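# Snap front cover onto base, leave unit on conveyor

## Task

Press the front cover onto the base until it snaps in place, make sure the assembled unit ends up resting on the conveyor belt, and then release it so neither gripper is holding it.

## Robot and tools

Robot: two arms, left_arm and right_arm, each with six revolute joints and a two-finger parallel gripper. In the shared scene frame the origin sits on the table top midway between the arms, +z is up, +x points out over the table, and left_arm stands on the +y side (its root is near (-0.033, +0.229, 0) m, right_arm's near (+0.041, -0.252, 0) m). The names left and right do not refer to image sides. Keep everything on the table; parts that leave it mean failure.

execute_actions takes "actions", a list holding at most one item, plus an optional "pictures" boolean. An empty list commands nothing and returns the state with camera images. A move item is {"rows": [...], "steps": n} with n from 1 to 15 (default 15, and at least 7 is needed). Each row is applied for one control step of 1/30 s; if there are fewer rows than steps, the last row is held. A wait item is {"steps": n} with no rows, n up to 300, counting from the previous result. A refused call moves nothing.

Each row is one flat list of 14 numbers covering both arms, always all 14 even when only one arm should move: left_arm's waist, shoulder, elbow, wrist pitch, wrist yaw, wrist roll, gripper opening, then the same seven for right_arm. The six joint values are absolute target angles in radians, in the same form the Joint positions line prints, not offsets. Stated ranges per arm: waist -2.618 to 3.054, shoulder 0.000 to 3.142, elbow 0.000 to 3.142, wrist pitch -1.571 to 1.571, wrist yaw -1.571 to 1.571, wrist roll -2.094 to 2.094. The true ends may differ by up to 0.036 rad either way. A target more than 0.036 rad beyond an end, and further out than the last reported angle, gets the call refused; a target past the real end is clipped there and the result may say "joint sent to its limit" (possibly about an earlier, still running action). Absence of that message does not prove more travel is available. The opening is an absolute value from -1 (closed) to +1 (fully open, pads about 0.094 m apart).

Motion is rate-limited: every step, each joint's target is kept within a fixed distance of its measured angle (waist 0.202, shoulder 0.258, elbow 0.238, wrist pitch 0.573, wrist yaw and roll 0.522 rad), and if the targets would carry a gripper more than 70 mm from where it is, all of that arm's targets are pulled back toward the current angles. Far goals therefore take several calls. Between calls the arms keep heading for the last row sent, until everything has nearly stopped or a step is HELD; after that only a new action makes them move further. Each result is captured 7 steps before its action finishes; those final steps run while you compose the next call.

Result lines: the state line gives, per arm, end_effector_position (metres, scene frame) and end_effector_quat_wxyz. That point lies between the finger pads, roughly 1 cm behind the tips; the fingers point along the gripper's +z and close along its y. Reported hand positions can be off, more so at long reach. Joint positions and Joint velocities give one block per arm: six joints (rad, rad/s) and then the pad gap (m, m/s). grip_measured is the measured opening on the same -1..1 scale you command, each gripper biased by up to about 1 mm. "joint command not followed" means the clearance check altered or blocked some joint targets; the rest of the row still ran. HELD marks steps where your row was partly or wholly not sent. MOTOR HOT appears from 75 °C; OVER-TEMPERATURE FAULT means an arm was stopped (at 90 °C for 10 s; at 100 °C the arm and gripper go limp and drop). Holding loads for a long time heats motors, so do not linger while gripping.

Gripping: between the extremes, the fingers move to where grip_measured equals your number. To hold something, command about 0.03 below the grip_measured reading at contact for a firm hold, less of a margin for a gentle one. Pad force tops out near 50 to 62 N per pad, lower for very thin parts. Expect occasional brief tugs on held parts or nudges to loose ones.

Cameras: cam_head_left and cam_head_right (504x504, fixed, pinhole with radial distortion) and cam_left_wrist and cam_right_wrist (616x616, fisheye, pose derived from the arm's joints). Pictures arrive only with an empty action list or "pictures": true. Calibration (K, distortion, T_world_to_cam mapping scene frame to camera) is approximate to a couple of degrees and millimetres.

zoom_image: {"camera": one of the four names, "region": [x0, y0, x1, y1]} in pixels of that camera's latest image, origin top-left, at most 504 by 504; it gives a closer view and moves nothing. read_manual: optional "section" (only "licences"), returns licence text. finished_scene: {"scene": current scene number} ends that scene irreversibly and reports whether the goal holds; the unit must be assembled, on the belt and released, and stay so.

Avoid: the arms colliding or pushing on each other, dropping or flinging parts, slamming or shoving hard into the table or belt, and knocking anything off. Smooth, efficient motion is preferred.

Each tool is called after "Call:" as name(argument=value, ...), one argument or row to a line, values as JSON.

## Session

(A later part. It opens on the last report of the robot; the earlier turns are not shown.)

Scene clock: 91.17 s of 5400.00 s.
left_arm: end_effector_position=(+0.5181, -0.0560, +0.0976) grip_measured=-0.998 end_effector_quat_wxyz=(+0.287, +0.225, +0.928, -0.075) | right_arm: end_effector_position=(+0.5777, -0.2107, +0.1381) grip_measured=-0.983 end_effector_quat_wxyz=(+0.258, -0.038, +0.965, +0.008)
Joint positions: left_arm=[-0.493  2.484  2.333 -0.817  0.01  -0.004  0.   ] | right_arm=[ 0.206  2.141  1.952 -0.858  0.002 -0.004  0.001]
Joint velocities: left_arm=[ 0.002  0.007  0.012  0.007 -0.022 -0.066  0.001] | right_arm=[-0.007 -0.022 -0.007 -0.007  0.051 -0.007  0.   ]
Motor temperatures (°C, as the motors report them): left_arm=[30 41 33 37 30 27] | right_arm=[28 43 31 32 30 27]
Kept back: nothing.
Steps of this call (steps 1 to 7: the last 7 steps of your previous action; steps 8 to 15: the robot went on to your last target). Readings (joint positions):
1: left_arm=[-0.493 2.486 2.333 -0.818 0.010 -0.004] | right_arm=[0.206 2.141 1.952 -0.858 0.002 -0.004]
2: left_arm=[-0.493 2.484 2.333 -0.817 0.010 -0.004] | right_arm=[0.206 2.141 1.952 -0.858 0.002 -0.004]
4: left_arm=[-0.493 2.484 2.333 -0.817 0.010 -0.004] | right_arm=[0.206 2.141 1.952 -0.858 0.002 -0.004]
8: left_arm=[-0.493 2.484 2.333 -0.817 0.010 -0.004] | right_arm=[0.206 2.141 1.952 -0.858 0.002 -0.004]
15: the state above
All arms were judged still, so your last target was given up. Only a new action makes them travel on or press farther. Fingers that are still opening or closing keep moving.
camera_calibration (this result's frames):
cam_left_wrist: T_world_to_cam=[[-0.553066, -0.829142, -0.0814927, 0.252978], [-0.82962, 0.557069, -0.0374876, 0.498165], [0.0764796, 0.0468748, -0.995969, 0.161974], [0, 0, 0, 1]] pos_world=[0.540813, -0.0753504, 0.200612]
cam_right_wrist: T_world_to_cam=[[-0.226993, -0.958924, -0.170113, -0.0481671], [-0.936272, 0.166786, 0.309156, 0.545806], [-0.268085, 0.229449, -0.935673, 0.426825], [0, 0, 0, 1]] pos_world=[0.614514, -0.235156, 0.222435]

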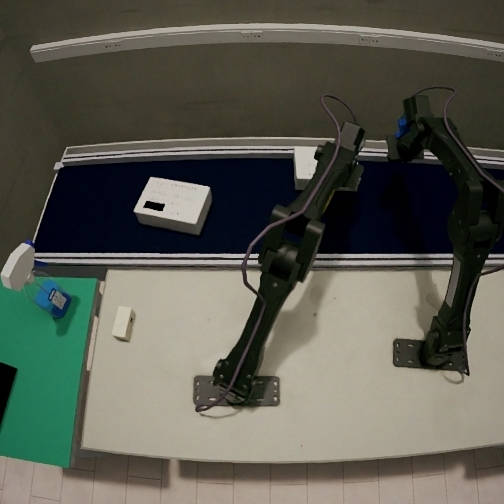

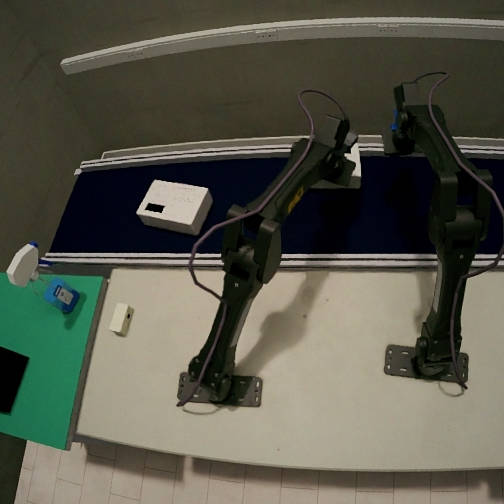

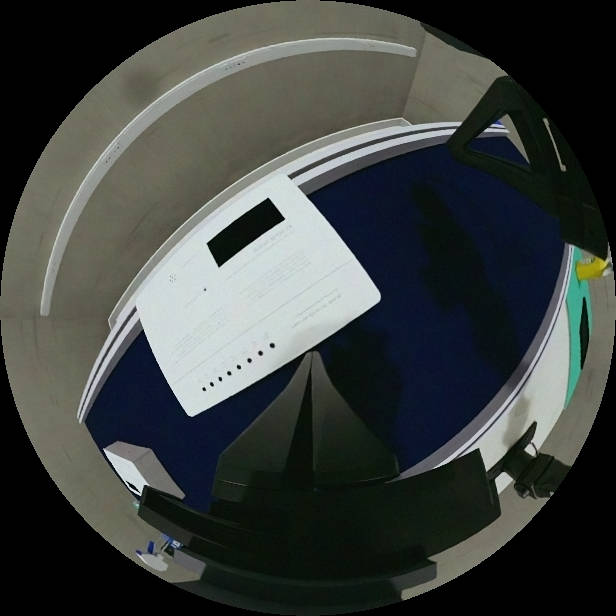

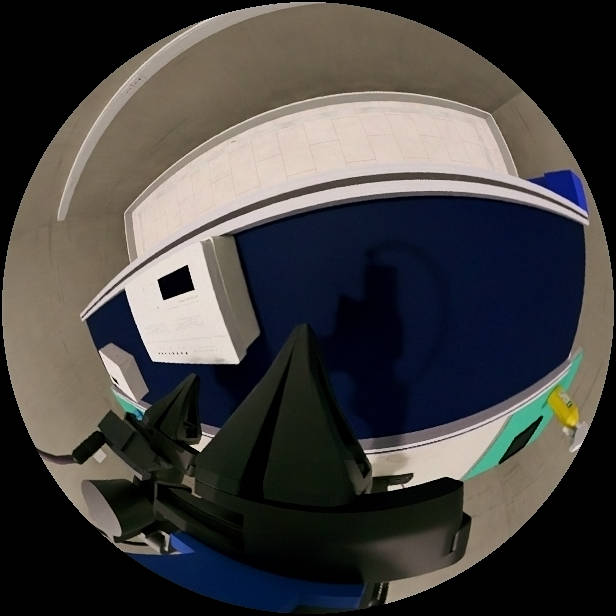

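Call:
execute_actions(
  actions=[
    {"rows":[[0,2.05,1.97,-1.07,0,0,-1,0.2,1.6,1.0,0,0,0,-1]]},
  ],
)

Call:
execute_actions(
  actions=[
    {"rows":[[0,2.05,1.97,-1.07,0,0,-1,0.3,1.6,0.65,0.6,0,0,-1]]},
  ],
)

Call:
execute_actions(
  actions=[
    {"rows":[[0,2.05,1.97,-1.07,0,0,-1,0.49,1.7,0.6,0.65,0,0,-1]]},
  ],
)

Call:
execute_actions(
  actions=[
    {"rows":[[0,2.05,1.97,-1.07,0,0,-1,0.49,1.87,0.71,0.69,0,0,-1]]},
  ],
)

Call:
execute_actions(
  actions=[
    {"steps":15},
  ],
  pictures=true,
)

Scene clock: 92.03 s of 5400.00 s.
left_arm: end_effector_position=(+0.4836, +0.0664, +0.1140) grip_measured=-0.998 end_effector_quat_wxyz=(+0.214, +0.147, +0.965, -0.040) | right_arm: end_effector_position=(+0.5638, -0.2118, +0.1982) grip_measured=-0.983 end_effector_quat_wxyz=(+0.440, -0.035, +0.897, +0.015)
Joint positions: left_arm=[-0.319  2.244  2.059 -0.946  0.015 -0.004  0.   ] | right_arm=[ 0.206  1.79   1.448 -0.318  0.002 -0.004  0.001]
Joint velocities: left_arm=[ 0.969 -0.896 -0.54  -0.447 -0.022  0.037 -0.001] | right_arm=[-0.002 -1.878 -2.283  1.897 -0.037 -0.051 -0.   ]
Motor temperatures (°C, as the motors report them): left_arm=[30 41 33 37 30 27] | right_arm=[28 44 31 32 30 27]
Steps of this call (steps 1 to 18: nothing new was sent; steps 19 to 26: the first 8 steps of this action). Readings (joint positions):
19: left_arm=[-0.486 2.469 2.309 -0.816 0.012 -0.004] | right_arm=[0.206 2.120 1.911 -0.800 0.002 -0.004]
20: left_arm=[-0.478 2.440 2.265 -0.835 0.014 -0.004] | right_arm=[0.206 2.084 1.844 -0.723 0.002 -0.004]
22: left_arm=[-0.441 2.375 2.179 -0.878 0.015 -0.004] | right_arm=[0.206 2.000 1.715 -0.591 0.002 -0.004]
26: the state above

Scene clock: 92.53 s of 5400.00 s.
left_arm: end_effector_position=(+0.4666, +0.2495, +0.1716) grip_measured=-0.998 end_effector_quat_wxyz=(+0.225, -0.020, +0.974, +0.009) | right_arm: end_effector_position=(+0.4571, -0.1762, +0.0720) grip_measured=-0.983 end_effector_quat_wxyz=(+0.470, -0.080, +0.878, +0.042)
Joint positions: left_arm=[ 0.018  2.055  1.986 -1.048 -0.011 -0.004  0.   ] | right_arm=[ 0.307  1.618  0.624  0.407 -0.002 -0.004  0.001]
Joint velocities: left_arm=[-0.252 -0.002 -0.042 -0.183 -0.007 -0.051 -0.   ] | right_arm=[-0.051  0.042 -0.017  0.52   0.037 -0.007 -0.   ]
Motor temperatures (°C, as the motors report them): left_arm=[30 41 33 37 30 27] | right_arm=[28 43 31 32 30 27]
Steps of this call (steps 1 to 7: the last 7 steps of your previous action; steps 8 to 15: the first 8 steps of this action). Readings (joint positions):
8: left_arm=[0.007 2.067 2.000 -1.015 0.003 -0.004] | right_arm=[0.214 1.590 0.964 0.024 0.007 -0.004]
9: left_arm=[0.031 2.060 1.999 -1.022 -0.004 -0.004] | right_arm=[0.231 1.591 0.883 0.148 0.010 -0.004]
11: left_arm=[0.047 2.055 1.998 -1.033 -0.011 -0.004] | right_arm=[0.277 1.592 0.730 0.309 0.007 -0.004]
15: the state above

Scene clock: 93.03 s of 5400.00 s.
left_arm: end_effector_position=(+0.4646, +0.2392, +0.1702) grip_measured=-0.998 end_effector_quat_wxyz=(+0.220, -0.010, +0.976, +0.004) | right_arm: end_effector_position=(+0.4477, -0.0876, +0.0744) grip_measured=-0.983 end_effector_quat_wxyz=(+0.508, -0.164, +0.840, +0.100)
Joint positions: left_arm=[-0.001  2.055  1.985 -1.057 -0.007 -0.004  0.   ] | right_arm=[ 0.509  1.699  0.601  0.615 -0.008 -0.004  0.001]
Joint velocities: left_arm=[ 0.007 -0.002 -0.012  0.022 -0.007 -0.007  0.001] | right_arm=[-0.125  0.007 -0.071  0.051 -0.037 -0.007 -0.   ]
Motor temperatures (°C, as the motors report them): left_arm=[30 41 33 37 30 27] | right_arm=[28 43 31 32 30 27]
Steps of this call (steps 1 to 7: the last 7 steps of your previous action; steps 8 to 15: the first 8 steps of this action). Readings (joint positions):
8: left_arm=[-0.001 2.055 1.985 -1.057 -0.007 -0.004] | right_arm=[0.324 1.625 0.627 0.567 0.011 -0.004]
9: left_arm=[-0.001 2.055 1.985 -1.057 -0.007 -0.004] | right_arm=[0.362 1.640 0.626 0.591 0.019 -0.004]
11: left_arm=[-0.001 2.055 1.985 -1.057 -0.007 -0.004] | right_arm=[0.453 1.674 0.621 0.613 0.011 -0.004]
15: the state above

Scene clock: 93.53 s of 5400.00 s.
left_arm: end_effector_position=(+0.4646, +0.2392, +0.1702) grip_measured=-0.998 end_effector_quat_wxyz=(+0.219, -0.010, +0.976, +0.004) | right_arm: end_effector_position=(+0.4729, -0.0840, +0.0432) grip_measured=-0.983 end_effector_quat_wxyz=(+0.493, -0.161, +0.850, +0.094)
Joint positions: left_arm=[-0.001  2.055  1.985 -1.057 -0.007 -0.004  0.   ] | right_arm=[ 0.496  1.876  0.695  0.662 -0.008 -0.004  0.001]
Joint velocities: left_arm=[ 0.012 -0.012  0.012 -0.022  0.007  0.007  0.001] | right_arm=[ 0.002 -0.012 -0.002  0.037 -0.051  0.037 -0.   ]
Motor temperatures (°C, as the motors report them): left_arm=[30 41 33 37 30 27] | right_arm=[28 43 31 32 30 27]
Steps of this call (steps 1 to 7: the last 7 steps of your previous action; steps 8 to 15: the first 8 steps of this action). Readings (joint positions):
8: left_arm=[-0.001 2.055 1.985 -1.057 -0.007 -0.004] | right_arm=[0.496 1.718 0.612 0.631 -0.008 -0.004]
9: left_arm=[-0.001 2.055 1.985 -1.057 -0.007 -0.004] | right_arm=[0.496 1.761 0.643 0.645 -0.008 -0.004]
11: left_arm=[-0.001 2.055 1.985 -1.057 -0.007 -0.004] | right_arm=[0.496 1.839 0.690 0.664 -0.008 -0.004]
15: the state above

Scene clock: 94.03 s of 5400.00 s.
left_arm: end_effector_position=(+0.4646, +0.2392, +0.1702) grip_measured=-0.998 end_effector_quat_wxyz=(+0.219, -0.010, +0.976, +0.004) | right_arm: end_effector_position=(+0.4734, -0.0838, +0.0443) grip_measured=-0.983 end_effector_quat_wxyz=(+0.495, -0.160, +0.849, +0.094)
Joint positions: left_arm=[-0.001  2.055  1.985 -1.057 -0.007 -0.004  0.   ] | right_arm=[ 0.496  1.876  0.695  0.667 -0.008 -0.004  0.001]
Joint velocities: left_arm=[-0.012  0.012 -0.007 -0.051  0.022 -0.022 -0.001] | right_arm=[-0.017  0.002  0.002 -0.037  0.007 -0.022  0.   ]
Motor temperatures (°C, as the motors report them): left_arm=[30 41 33 37 30 27] | right_arm=[28 43 31 32 30 27]
Kept back: nothing.
Steps of this call (steps 1 to 7: the last 7 steps of your previous action; steps 8 to 15: the robot went on to your last target). Readings (joint positions):
1: left_arm=[-0.001 2.055 1.985 -1.057 -0.007 -0.004] | right_arm=[0.496 1.876 0.695 0.663 -0.008 -0.004]
2: left_arm=[-0.001 2.055 1.985 -1.057 -0.007 -0.004] | right_arm=[0.496 1.876 0.695 0.666 -0.008 -0.004]
4: left_arm=[-0.001 2.055 1.985 -1.057 -0.007 -0.004] | right_arm=[0.496 1.876 0.695 0.667 -0.008 -0.004]
8: left_arm=[-0.001 2.055 1.985 -1.057 -0.007 -0.004] | right_arm=[0.496 1.876 0.695 0.667 -0.008 -0.004]
15: the state above
All arms were judged still, so your last target was given up. Only a new action makes them travel on or press farther. Fingers that are still opening or closing keep moving.
camera_calibration (this result's frames):
cam_left_wrist: T_world_to_cam=[[-0.100662, -0.991901, -0.0774511, 0.302137], [-0.988298, 0.0907218, 0.122622, 0.450059], [-0.114603, 0.0888882, -0.989427, 0.302089], [0, 0, 0, 1]] pos_world=[0.509827, 0.232008, 0.267109]
cam_right_wrist: T_world_to_cam=[[0.183666, -0.93486, -0.303815, -0.152564], [-0.97151, -0.125539, -0.201019, 0.470806], [0.149784, 0.33208, -0.931283, 0.0925024], [0, 0, 0, 1]] pos_world=[0.471558, -0.114239, 0.134435]

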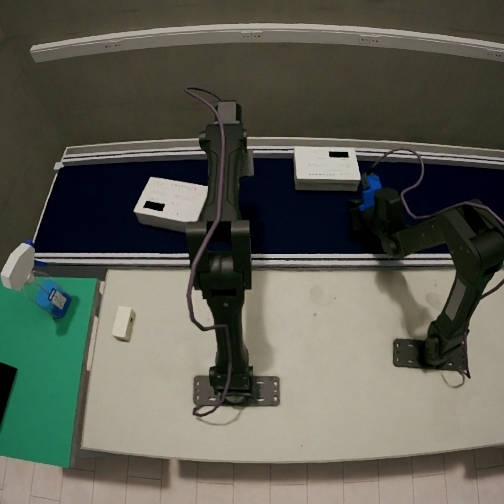

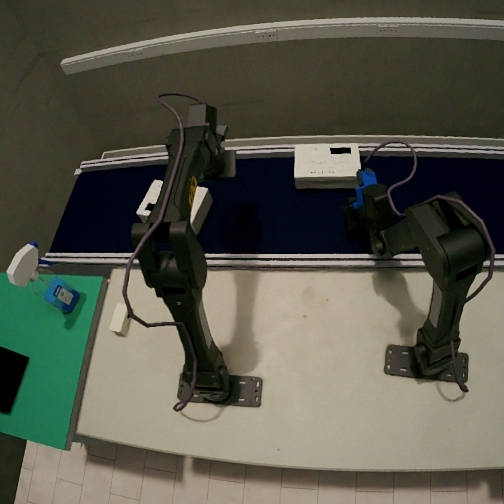

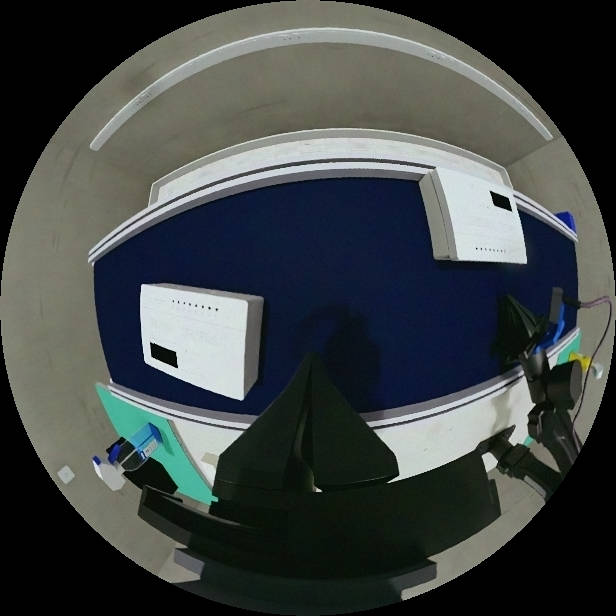

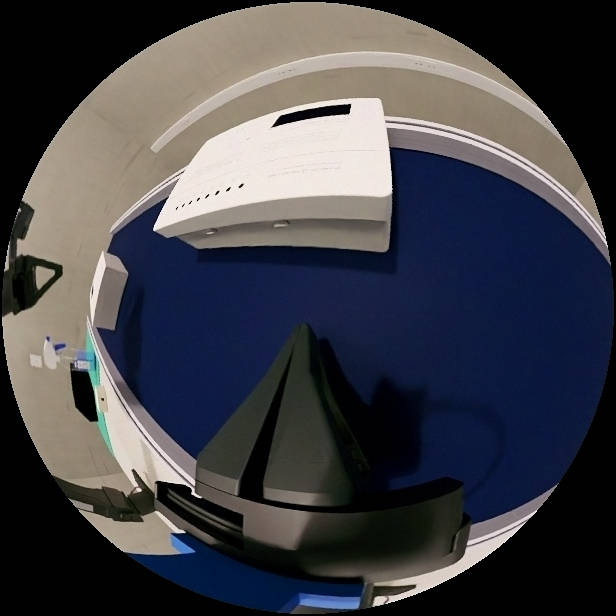

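Call:
execute_actions(
  actions=[
    {"rows":[[0,2.05,1.97,-1.07,0,0,-1,0.49,1.98,0.886,0.62,0,0,-1]]},
  ],
)

Call:
execute_actions(
  actions=[
    {"rows":[[0,2.05,1.97,-1.07,0,0,-1,0.49,2.04,1.0,0.58,0,0,-1]]},
  ],
)

Call:
execute_actions(
  actions=[
    {"rows":[[0,2.05,1.97,-1.07,0,0,-1,0.49,1.98,1.0,0.58,0,0,-1]]},
  ],
)

Call:
execute_actions(
  actions=[
    {"steps":15},
  ],
  pictures=true,
)

Scene clock: 94.60 s of 5400.00 s.
left_arm: end_effector_position=(+0.4646, +0.2392, +0.1702) grip_measured=-0.998 end_effector_quat_wxyz=(+0.219, -0.010, +0.976, +0.004) | right_arm: end_effector_position=(+0.5154, -0.0677, +0.0563) grip_measured=-0.983 end_effector_quat_wxyz=(+0.513, -0.159, +0.838, +0.097)
Joint positions: left_arm=[-0.001  2.055  1.985 -1.057 -0.007 -0.004  0.   ] | right_arm=[ 0.496  1.976  0.871  0.634 -0.008 -0.004  0.001]
Joint velocities: left_arm=[ 0.002  0.002  0.002 -0.022  0.037  0.007 -0.001] | right_arm=[ 0.002  0.007 -0.022 -0.022 -0.051  0.022 -0.   ]
Motor temperatures (°C, as the motors report them): left_arm=[30 41 33 37 30 27] | right_arm=[28 43 31 32 30 27]
Steps of this call (steps 1 to 9: nothing new was sent; steps 10 to 17: the first 8 steps of this action). Readings (joint positions):
10: left_arm=[-0.001 2.055 1.985 -1.057 -0.007 -0.004] | right_arm=[0.496 1.888 0.718 0.650 -0.008 -0.004]
11: left_arm=[-0.001 2.055 1.985 -1.057 -0.007 -0.004] | right_arm=[0.496 1.920 0.767 0.636 -0.008 -0.004]
13: left_arm=[-0.001 2.055 1.985 -1.057 -0.007 -0.004] | right_arm=[0.496 1.969 0.847 0.634 -0.008 -0.004]
17: the state above

Scene clock: 95.10 s of 5400.00 s.
left_arm: end_effector_position=(+0.4646, +0.2392, +0.1702) grip_measured=-0.998 end_effector_quat_wxyz=(+0.219, -0.010, +0.976, +0.004) | right_arm: end_effector_position=(+0.5277, -0.0621, +0.0496) grip_measured=-0.983 end_effector_quat_wxyz=(+0.499, -0.161, +0.846, +0.097)
Joint positions: left_arm=[-0.001  2.055  1.985 -1.057 -0.007 -0.004  0.   ] | right_arm=[ 0.496  2.022  0.95   0.568 -0.013 -0.004  0.001]
Joint velocities: left_arm=[ 0.002  0.002 -0.002  0.007 -0.081 -0.007 -0.   ] | right_arm=[-0.017 -0.022  0.012  0.037  0.022  0.051  0.001]
Motor temperatures (°C, as the motors report them): left_arm=[30 41 33 37 30 27] | right_arm=[28 42 31 32 30 27]
Steps of this call (steps 1 to 7: the last 7 steps of your previous action; steps 8 to 15: the first 8 steps of this action). Readings (joint positions):
8: left_arm=[-0.001 2.055 1.985 -1.057 -0.007 -0.004] | right_arm=[0.496 1.983 0.886 0.617 -0.008 -0.004]
9: left_arm=[-0.001 2.055 1.985 -1.057 -0.007 -0.004] | right_arm=[0.496 2.002 0.918 0.605 -0.008 -0.004]
11: left_arm=[-0.001 2.055 1.985 -1.057 -0.007 -0.004] | right_arm=[0.496 2.022 0.948 0.574 -0.011 -0.004]
15: the state above

Scene clock: 95.60 s of 5400.00 s.
left_arm: end_effector_position=(+0.4646, +0.2392, +0.1702) grip_measured=-0.998 end_effector_quat_wxyz=(+0.219, -0.010, +0.976, +0.004) | right_arm: end_effector_position=(+0.5279, -0.0620, +0.0523) grip_measured=-0.983 end_effector_quat_wxyz=(+0.496, -0.162, +0.848, +0.096)
Joint positions: left_arm=[-0.001  2.055  1.985 -1.057 -0.007 -0.004  0.   ] | right_arm=[ 0.496  2.013  0.959  0.544 -0.013 -0.004  0.001]
Joint velocities: left_arm=[ 0.002 -0.007 -0.007 -0.037 -0.037  0.022 -0.   ] | right_arm=[ 0.007 -0.017  0.002  0.007 -0.022  0.051 -0.   ]
Motor temperatures (°C, as the motors report them): left_arm=[30 41 33 37 30 27] | right_arm=[28 42 31 33 30 27]
Steps of this call (steps 1 to 7: the last 7 steps of your previous action; steps 8 to 15: the first 8 steps of this action). Readings (joint positions):
8: left_arm=[-0.001 2.055 1.985 -1.057 -0.007 -0.004] | right_arm=[0.496 2.019 0.950 0.566 -0.013 -0.004]
9: left_arm=[-0.001 2.055 1.985 -1.057 -0.007 -0.004] | right_arm=[0.496 2.016 0.952 0.561 -0.013 -0.004]
11: left_arm=[-0.001 2.055 1.985 -1.057 -0.007 -0.004] | right_arm=[0.496 2.014 0.957 0.549 -0.013 -0.004]
15: the state above

Scene clock: 96.10 s of 5400.00 s.
left_arm: end_effector_position=(+0.4646, +0.2392, +0.1702) grip_measured=-0.998 end_effector_quat_wxyz=(+0.219, -0.010, +0.976, +0.004) | right_arm: end_effector_position=(+0.5279, -0.0620, +0.0523) grip_measured=-0.983 end_effector_quat_wxyz=(+0.496, -0.162, +0.848, +0.096)
Joint positions: left_arm=[-0.001  2.055  1.985 -1.057 -0.007 -0.004  0.   ] | right_arm=[ 0.496  2.013  0.959  0.542 -0.013 -0.004  0.001]
Joint velocities: left_arm=[ 0.002  0.017 -0.012 -0.081  0.007  0.022 -0.001] | right_arm=[-0.007 -0.012  0.022  0.037  0.037  0.007 -0.   ]
Motor temperatures (°C, as the motors report them): left_arm=[30 41 33 37 30 27] | right_arm=[28 42 31 33 30 27]
Kept back: nothing.
Steps of this call (steps 1 to 7: the last 7 steps of your previous action; steps 8 to 15: the robot went on to your last target). Readings (joint positions):
1: left_arm=[-0.001 2.055 1.985 -1.057 -0.007 -0.004] | right_arm=[0.496 2.013 0.959 0.543 -0.013 -0.004]
2: left_arm=[-0.001 2.055 1.985 -1.057 -0.007 -0.004] | right_arm=[0.496 2.013 0.959 0.543 -0.013 -0.004]
4: left_arm=[-0.001 2.055 1.985 -1.057 -0.007 -0.004] | right_arm=[0.496 2.013 0.959 0.542 -0.013 -0.004]
8: left_arm=[-0.001 2.055 1.985 -1.057 -0.007 -0.004] | right_arm=[0.496 2.013 0.959 0.542 -0.013 -0.004]
15: the state above
All arms were judged still, so your last target was given up. Only a new action makes them travel on or press farther. Fingers that are still opening or closing keep moving.
camera_calibration (this result's frames):
cam_left_wrist: T_world_to_cam=[[-0.100662, -0.991901, -0.0774511, 0.302137], [-0.988298, 0.0907218, 0.122622, 0.450059], [-0.114603, 0.0888882, -0.989427, 0.302089], [0, 0, 0, 1]] pos_world=[0.509827, 0.232008, 0.267109]
cam_right_wrist: T_world_to_cam=[[0.188198, -0.933072, -0.306527, -0.1419], [-0.970632, -0.129083, -0.203007, 0.527468], [0.149852, 0.33573, -0.929962, 0.0847124], [0, 0, 0, 1]] pos_world=[0.525988, -0.0927561, 0.142363]

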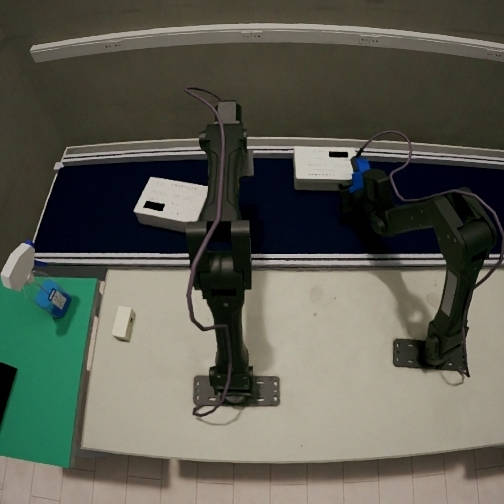

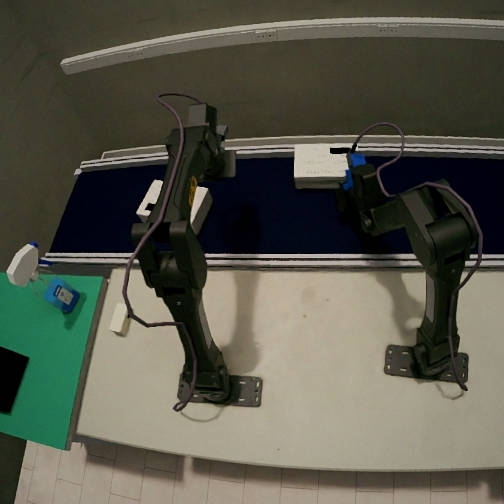

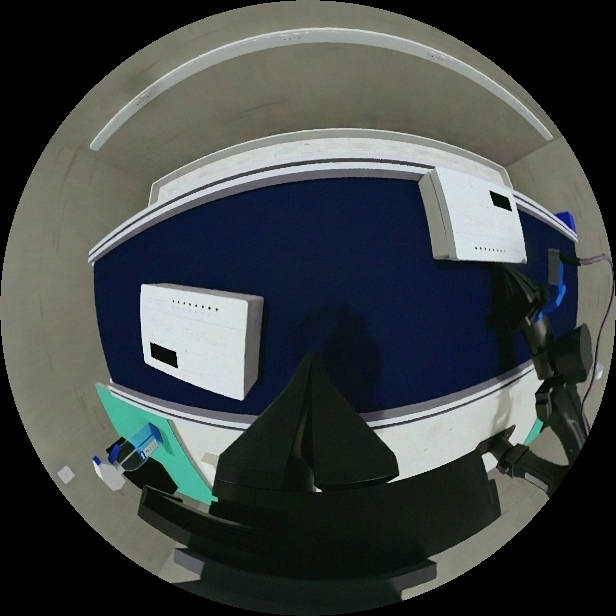

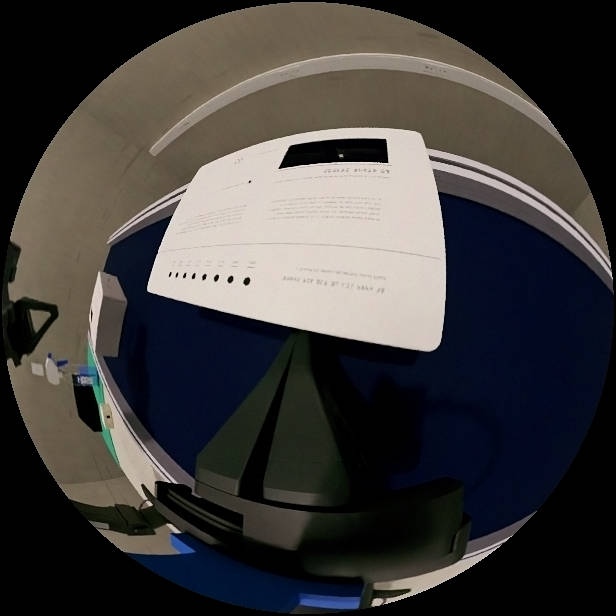

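The tip is under the lip now. Easing the forward push and lifting.

Call:
execute_actions(
  actions=[
    {"rows":[[0,2.05,1.97,-1.07,0,0,-1,0.49,1.95,0.95,0.57,0,0,-1]]},
  ],
)

Call:
execute_actions(
  actions=[
    {"steps":15},
  ],
  pictures=true,
)

Call:
zoom_image(
  camera="cam_left_wrist",
  region=[400,150,560,300],
)

Scene clock: 96.57 s of 5400.00 s.
left_arm: end_effector_position=(+0.4646, +0.2392, +0.1702) grip_measured=-0.998 end_effector_quat_wxyz=(+0.219, -0.010, +0.976, +0.004) | right_arm: end_effector_position=(+0.5270, -0.0625, +0.0618) grip_measured=-0.983 end_effector_quat_wxyz=(+0.503, -0.161, +0.844, +0.097)
Joint positions: left_arm=[-0.001  2.055  1.985 -1.057 -0.007 -0.004  0.   ] | right_arm=[ 0.496  1.987  0.951  0.542 -0.012 -0.004  0.001]
Joint velocities: left_arm=[ 0.002  0.007 -0.007 -0.022 -0.037 -0.051  0.001] | right_arm=[ 0.007 -0.002  0.002  0.066  0.051 -0.037 -0.001]
Motor temperatures (°C, as the motors report them): left_arm=[30 41 33 37 30 27] | right_arm=[28 42 31 33 30 27]
Steps of this call (steps 1 to 6: nothing new was sent; steps 7 to 14: the first 8 steps of this action). Readings (joint positions):
7: left_arm=[-0.001 2.055 1.985 -1.057 -0.007 -0.004] | right_arm=[0.496 2.010 0.957 0.542 -0.013 -0.004]
8: left_arm=[-0.001 2.055 1.985 -1.057 -0.007 -0.004] | right_arm=[0.496 2.005 0.953 0.542 -0.013 -0.004]
10: left_arm=[-0.001 2.055 1.985 -1.057 -0.007 -0.004] | right_arm=[0.496 1.994 0.951 0.542 -0.013 -0.004]
14: the state above

Scene clock: 97.07 s of 5400.00 s.
left_arm: end_effector_position=(+0.4646, +0.2392, +0.1702) grip_measured=-0.998 end_effector_quat_wxyz=(+0.219, -0.010, +0.976, +0.004) | right_arm: end_effector_position=(+0.5270, -0.0625, +0.0618) grip_measured=-0.983 end_effector_quat_wxyz=(+0.503, -0.161, +0.844, +0.097)
Joint positions: left_arm=[-0.001  2.055  1.985 -1.057 -0.007 -0.004  0.   ] | right_arm=[ 0.496  1.987  0.951  0.542 -0.012 -0.004  0.001]
Joint velocities: left_arm=[-0.002 -0.012  0.017 -0.022  0.022 -0.022  0.   ] | right_arm=[-0.002 -0.007 -0.002  0.037 -0.037  0.022  0.001]
Motor temperatures (°C, as the motors report them): left_arm=[30 41 33 37 30 27] | right_arm=[28 42 31 33 30 27]
Kept back: nothing.
Steps of this call (steps 1 to 7: the last 7 steps of your previous action; steps 8 to 15: the robot went on to your last target). Readings (joint positions):
1: left_arm=[-0.001 2.055 1.985 -1.057 -0.007 -0.004] | right_arm=[0.496 1.987 0.951 0.542 -0.012 -0.004]
2: left_arm=[-0.001 2.055 1.985 -1.057 -0.007 -0.004] | right_arm=[0.496 1.987 0.951 0.542 -0.012 -0.004]
4: left_arm=[-0.001 2.055 1.985 -1.057 -0.007 -0.004] | right_arm=[0.496 1.987 0.951 0.542 -0.012 -0.004]
8: left_arm=[-0.001 2.055 1.985 -1.057 -0.007 -0.004] | right_arm=[0.496 1.987 0.951 0.542 -0.012 -0.004]
15: the state above
All arms were judged still, so your last target was given up. Only a new action makes them travel on or press farther. Fingers that are still opening or closing keep moving.
camera_calibration (this result's frames):
cam_left_wrist: T_world_to_cam=[[-0.100662, -0.991901, -0.0774511, 0.302137], [-0.988298, 0.0907218, 0.122622, 0.450059], [-0.114603, 0.0888882, -0.989427, 0.302089], [0, 0, 0, 1]] pos_world=[0.509827, 0.232008, 0.267109]
cam_right_wrist: T_world_to_cam=[[0.192145, -0.931576, -0.308621, -0.141206], [-0.96741, -0.126954, -0.219091, 0.527913], [0.164919, 0.340661, -0.925609, 0.0859227], [0, 0, 0, 1]] pos_world=[0.52367, -0.093794, 0.151612]

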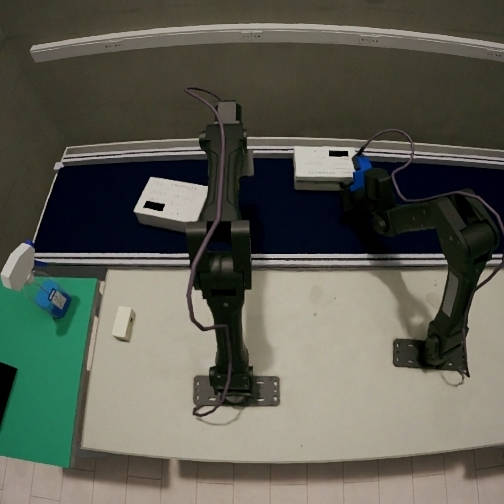

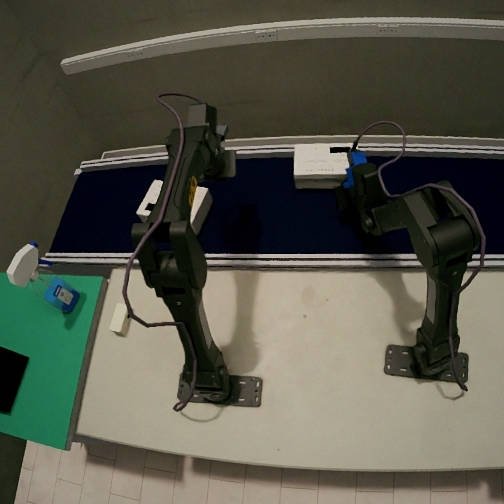

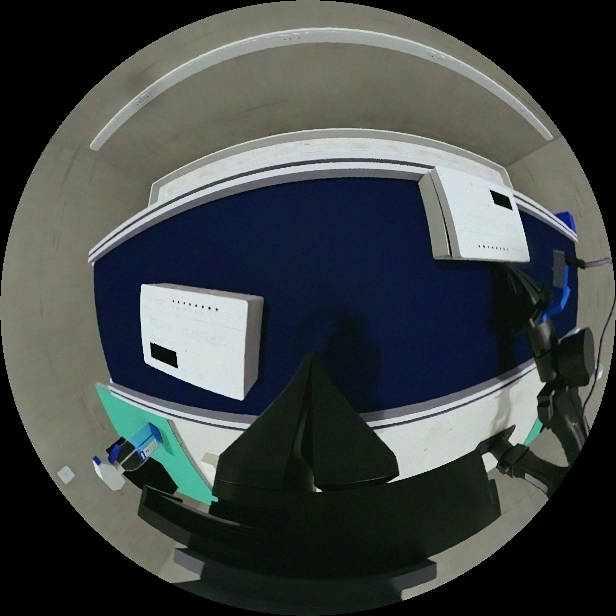

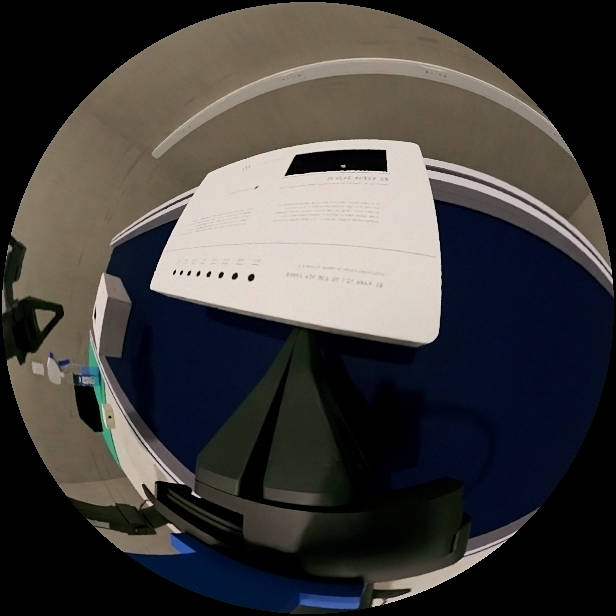

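Region (400, 150, 560, 300) of cam_left_wrist's 616x616 image, scaled by 3.150, with more detail than that image has; it fills the top 472 rows of this view, and the rest is white.

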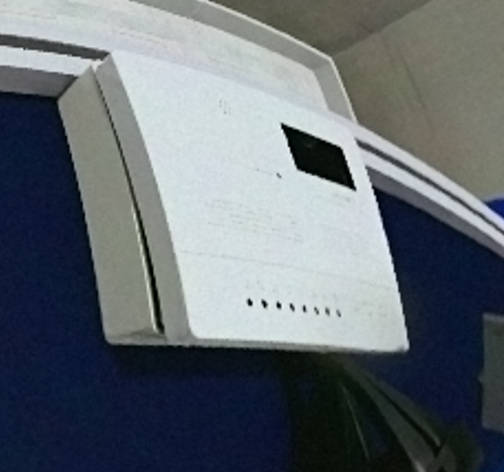

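The cover now lifts separately. Lifting more, moving forward, then withdrawing.

Call:
execute_actions(
  actions=[
    {"rows":[[0,2.05,1.97,-1.07,0,0,-1,0.49,1.925,0.95,0.57,0,0,-1]]},
  ],
)

Call:
execute_actions(
  actions=[
    {"rows":[[0,2.05,1.97,-1.07,0,0,-1,0.49,1.99,1.01,0.53,0,0,-1]]},
  ],
  pictures=true,
)

Call:
execute_actions(
  actions=[
    {"rows":[[0,2.05,1.97,-1.07,0,0,-1,0.49,1.89,0.82,0.62,0,0,-1]]},
  ],
)

Call:
execute_actions(
  actions=[
    {"steps":12},
  ],
  pictures=true,
)

Call:
zoom_image(
  camera="cam_left_wrist",
  region=[400,150,560,300],
)

Scene clock: 97.73 s of 5400.00 s.
left_arm: end_effector_position=(+0.4646, +0.2392, +0.1702) grip_measured=-0.998 end_effector_quat_wxyz=(+0.219, -0.010, +0.976, +0.004) | right_arm: end_effector_position=(+0.5280, -0.0623, +0.0759) grip_measured=-0.983 end_effector_quat_wxyz=(+0.515, -0.159, +0.836, +0.099)
Joint positions: left_arm=[-0.001  2.055  1.985 -1.057 -0.007 -0.004  0.   ] | right_arm=[ 0.496  1.958  0.949  0.542 -0.011 -0.004  0.001]
Joint velocities: left_arm=[-0.002 -0.017 -0.012 -0.022 -0.007 -0.081  0.001] | right_arm=[-0.002 -0.022  0.007  0.022  0.007  0.007 -0.   ]
Motor temperatures (°C, as the motors report them): left_arm=[30 41 33 36 30 27] | right_arm=[28 42 31 33 30 27]
Steps of this call (steps 1 to 12: nothing new was sent; steps 13 to 20: the first 8 steps of this action). Readings (joint positions):
13: left_arm=[-0.001 2.055 1.985 -1.057 -0.007 -0.004] | right_arm=[0.496 1.985 0.950 0.541 -0.012 -0.004]
14: left_arm=[-0.001 2.055 1.985 -1.057 -0.007 -0.004] | right_arm=[0.496 1.981 0.949 0.541 -0.012 -0.004]
16: left_arm=[-0.001 2.055 1.985 -1.057 -0.007 -0.004] | right_arm=[0.496 1.971 0.949 0.541 -0.012 -0.004]
20: the state above

Scene clock: 98.23 s of 5400.00 s.
left_arm: end_effector_position=(+0.4646, +0.2392, +0.1702) grip_measured=-0.998 end_effector_quat_wxyz=(+0.219, -0.010, +0.976, +0.004) | right_arm: end_effector_position=(+0.5313, -0.0609, +0.0664) grip_measured=-0.983 end_effector_quat_wxyz=(+0.503, -0.161, +0.844, +0.097)
Joint positions: left_arm=[-0.001  2.055  1.985 -1.057 -0.007 -0.004  0.   ] | right_arm=[ 0.496  1.987  0.977  0.514 -0.012 -0.004  0.001]
Joint velocities: left_arm=[-0.012  0.012 -0.022 -0.037 -0.022  0.051  0.001] | right_arm=[ 0.002  0.022 -0.012 -0.037  0.037  0.007 -0.001]
Motor temperatures (°C, as the motors report them): left_arm=[30 41 33 36 30 27] | right_arm=[28 42 31 33 30 27]
Steps of this call (steps 1 to 7: the last 7 steps of your previous action; steps 8 to 15: the first 8 steps of this action). Readings (joint positions):
8: left_arm=[-0.001 2.055 1.985 -1.057 -0.007 -0.004] | right_arm=[0.496 1.960 0.953 0.539 -0.011 -0.004]
9: left_arm=[-0.001 2.055 1.985 -1.057 -0.007 -0.004] | right_arm=[0.496 1.966 0.962 0.531 -0.012 -0.004]
11: left_arm=[-0.001 2.055 1.985 -1.057 -0.007 -0.004] | right_arm=[0.496 1.974 0.969 0.518 -0.013 -0.004]
15: the state above
camera_calibration (this result's frames):
cam_left_wrist: T_world_to_cam=[[-0.100662, -0.991901, -0.0774511, 0.302137], [-0.988298, 0.0907218, 0.122622, 0.450059], [-0.114603, 0.0888882, -0.989427, 0.302089], [0, 0, 0, 1]] pos_world=[0.509827, 0.232008, 0.267109]
cam_right_wrist: T_world_to_cam=[[0.191926, -0.93166, -0.308504, -0.138966], [-0.967566, -0.127014, -0.218367, 0.533297], [0.164259, 0.340408, -0.925819, 0.0893144], [0, 0, 0, 1]] pos_world=[0.528001, -0.0921367, 0.156272]

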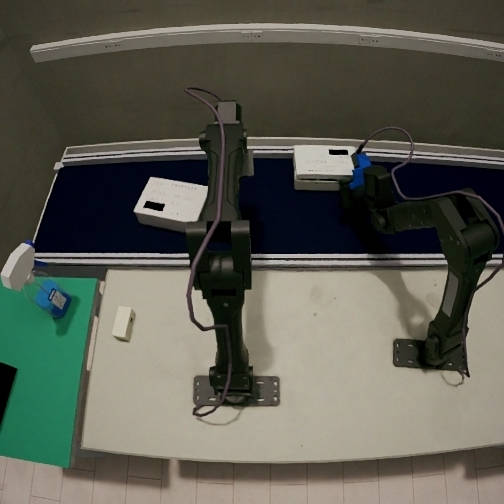

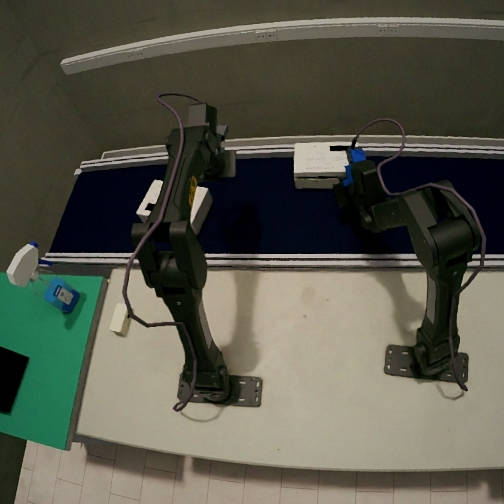

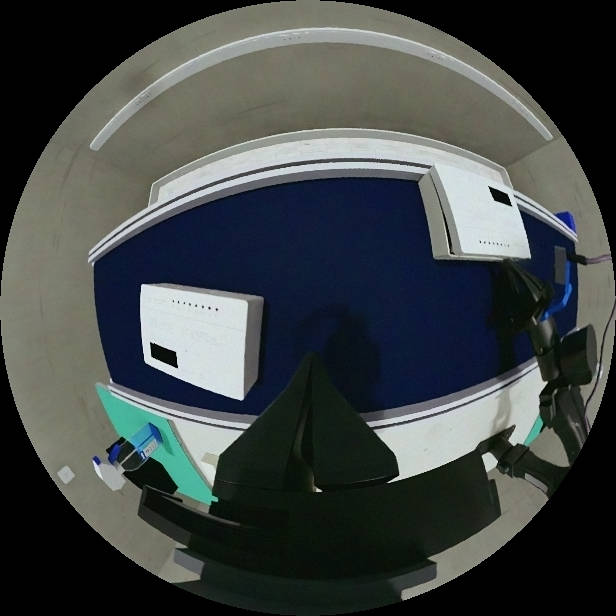

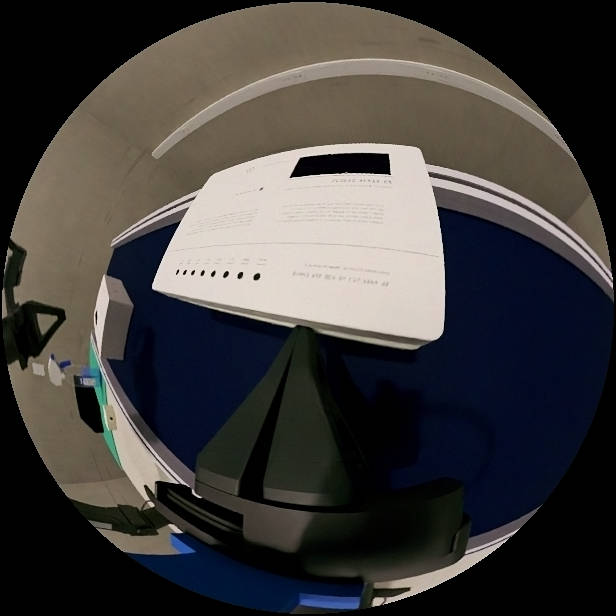

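Scene clock: 98.73 s of 5400.00 s.
left_arm: end_effector_position=(+0.4646, +0.2392, +0.1702) grip_measured=-0.998 end_effector_quat_wxyz=(+0.219, -0.010, +0.976, +0.004) | right_arm: end_effector_position=(+0.4961, -0.0747, +0.0494) grip_measured=-0.983 end_effector_quat_wxyz=(+0.488, -0.162, +0.853, +0.094)
Joint positions: left_arm=[-0.001  2.055  1.985 -1.057 -0.007 -0.004  0.   ] | right_arm=[ 0.496  1.919  0.817  0.571 -0.01  -0.004  0.001]
Joint velocities: left_arm=[-0.002  0.002 -0.007  0.051 -0.066  0.066 -0.001] | right_arm=[ 0.002 -0.007  0.007  0.154  0.022 -0.037  0.   ]
Motor temperatures (°C, as the motors report them): left_arm=[30 41 33 36 30 27] | right_arm=[28 42 31 33 30 27]
Steps of this call (steps 1 to 7: the last 7 steps of your previous action; steps 8 to 15: the first 8 steps of this action). Readings (joint positions):
8: left_arm=[-0.001 2.055 1.985 -1.057 -0.007 -0.004] | right_arm=[0.496 1.979 0.954 0.536 -0.011 -0.004]
9: left_arm=[-0.001 2.055 1.985 -1.057 -0.007 -0.004] | right_arm=[0.496 1.956 0.910 0.559 -0.011 -0.004]
11: left_arm=[-0.001 2.055 1.985 -1.057 -0.007 -0.004] | right_arm=[0.496 1.923 0.842 0.568 -0.011 -0.004]
15: the state above

Scene clock: 99.13 s of 5400.00 s.
left_arm: end_effector_position=(+0.4646, +0.2392, +0.1702) grip_measured=-0.998 end_effector_quat_wxyz=(+0.219, -0.010, +0.976, +0.004) | right_arm: end_effector_position=(+0.4989, -0.0736, +0.0547) grip_measured=-0.983 end_effector_quat_wxyz=(+0.498, -0.161, +0.847, +0.096)
Joint positions: left_arm=[-0.001  2.055  1.985 -1.057 -0.007 -0.004  0.   ] | right_arm=[ 0.496  1.919  0.817  0.595 -0.01  -0.004  0.001]
Joint velocities: left_arm=[ 0.002 -0.027 -0.002  0.037 -0.066 -0.037  0.   ] | right_arm=[-0.002  0.012  0.012  0.007 -0.066 -0.037 -0.001]
Motor temperatures (°C, as the motors report them): left_arm=[30 41 33 36 30 27] | right_arm=[28 42 31 33 30 27]
Kept back: nothing.
Steps of this call (steps 1 to 7: the last 7 steps of your previous action; steps 8 to 12: the robot went on to your last target). Readings (joint positions):
1: left_arm=[-0.001 2.055 1.985 -1.057 -0.007 -0.004] | right_arm=[0.496 1.919 0.817 0.576 -0.010 -0.004]
2: left_arm=[-0.001 2.055 1.985 -1.057 -0.007 -0.004] | right_arm=[0.496 1.919 0.817 0.581 -0.010 -0.004]
4: left_arm=[-0.001 2.055 1.985 -1.057 -0.007 -0.004] | right_arm=[0.496 1.919 0.817 0.588 -0.010 -0.004]
8: left_arm=[-0.001 2.055 1.985 -1.057 -0.007 -0.004] | right_arm=[0.496 1.919 0.817 0.594 -0.010 -0.004]
12: the state above
camera_calibration (this result's frames):
cam_left_wrist: T_world_to_cam=[[-0.100662, -0.991901, -0.0774511, 0.302137], [-0.988298, 0.0907218, 0.122622, 0.450059], [-0.114603, 0.0888882, -0.989427, 0.302089], [0, 0, 0, 1]] pos_world=[0.509827, 0.232008, 0.267109]
cam_right_wrist: T_world_to_cam=[[0.187583, -0.933339, -0.306089, -0.146274], [-0.969882, -0.126706, -0.208023, 0.49846], [0.155373, 0.335892, -0.928997, 0.0923258], [0, 0, 0, 1]] pos_world=[0.496541, -0.104377, 0.144688]

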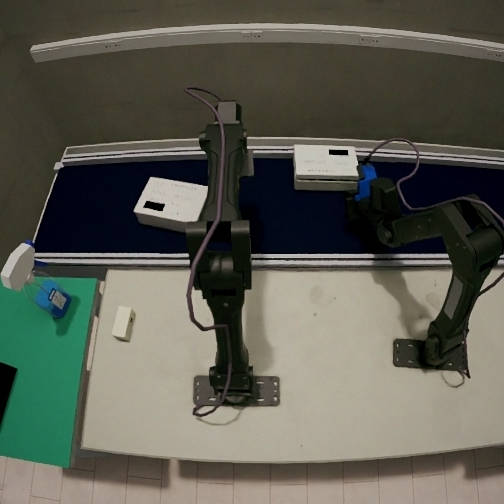

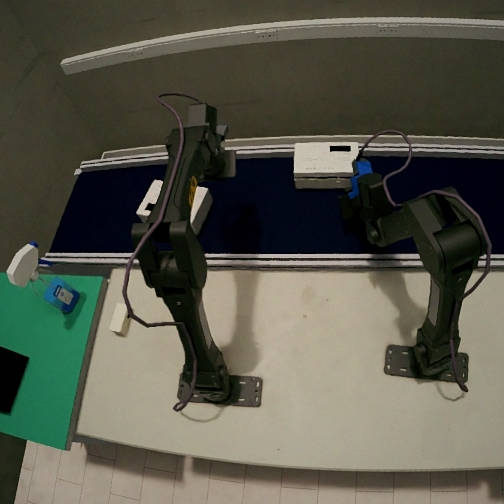

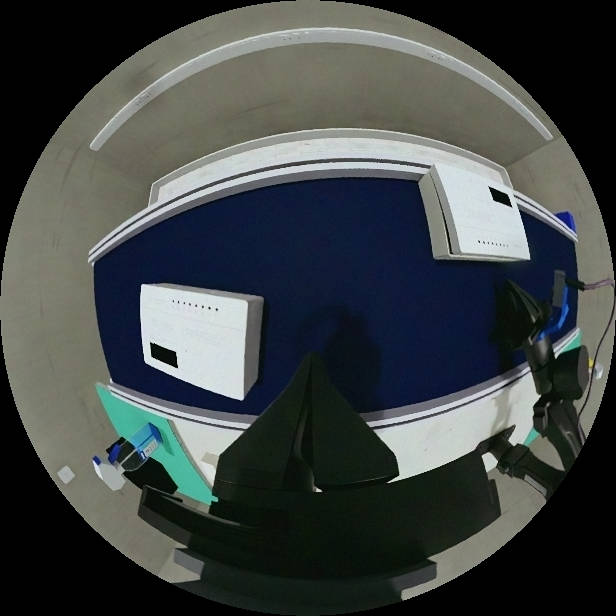

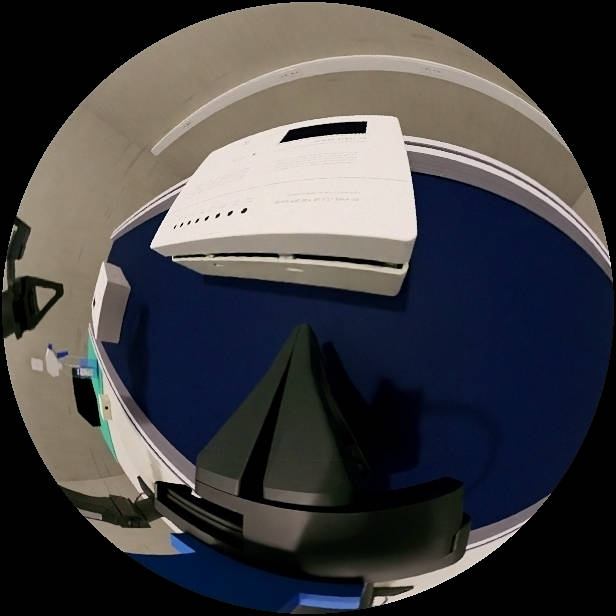

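Region (400, 150, 560, 300) of cam_left_wrist's 616x616 image, scaled by 3.150, with more detail than that image has; it fills the top 472 rows of this view, and the rest is white.

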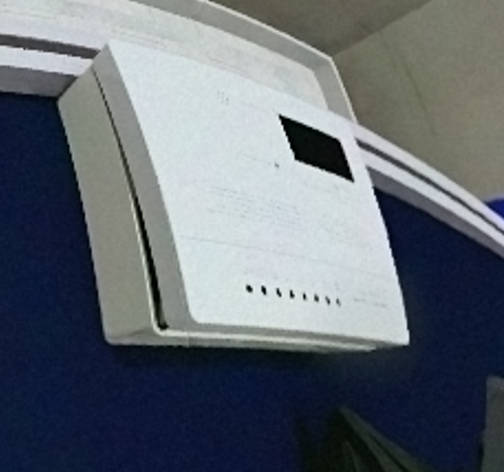

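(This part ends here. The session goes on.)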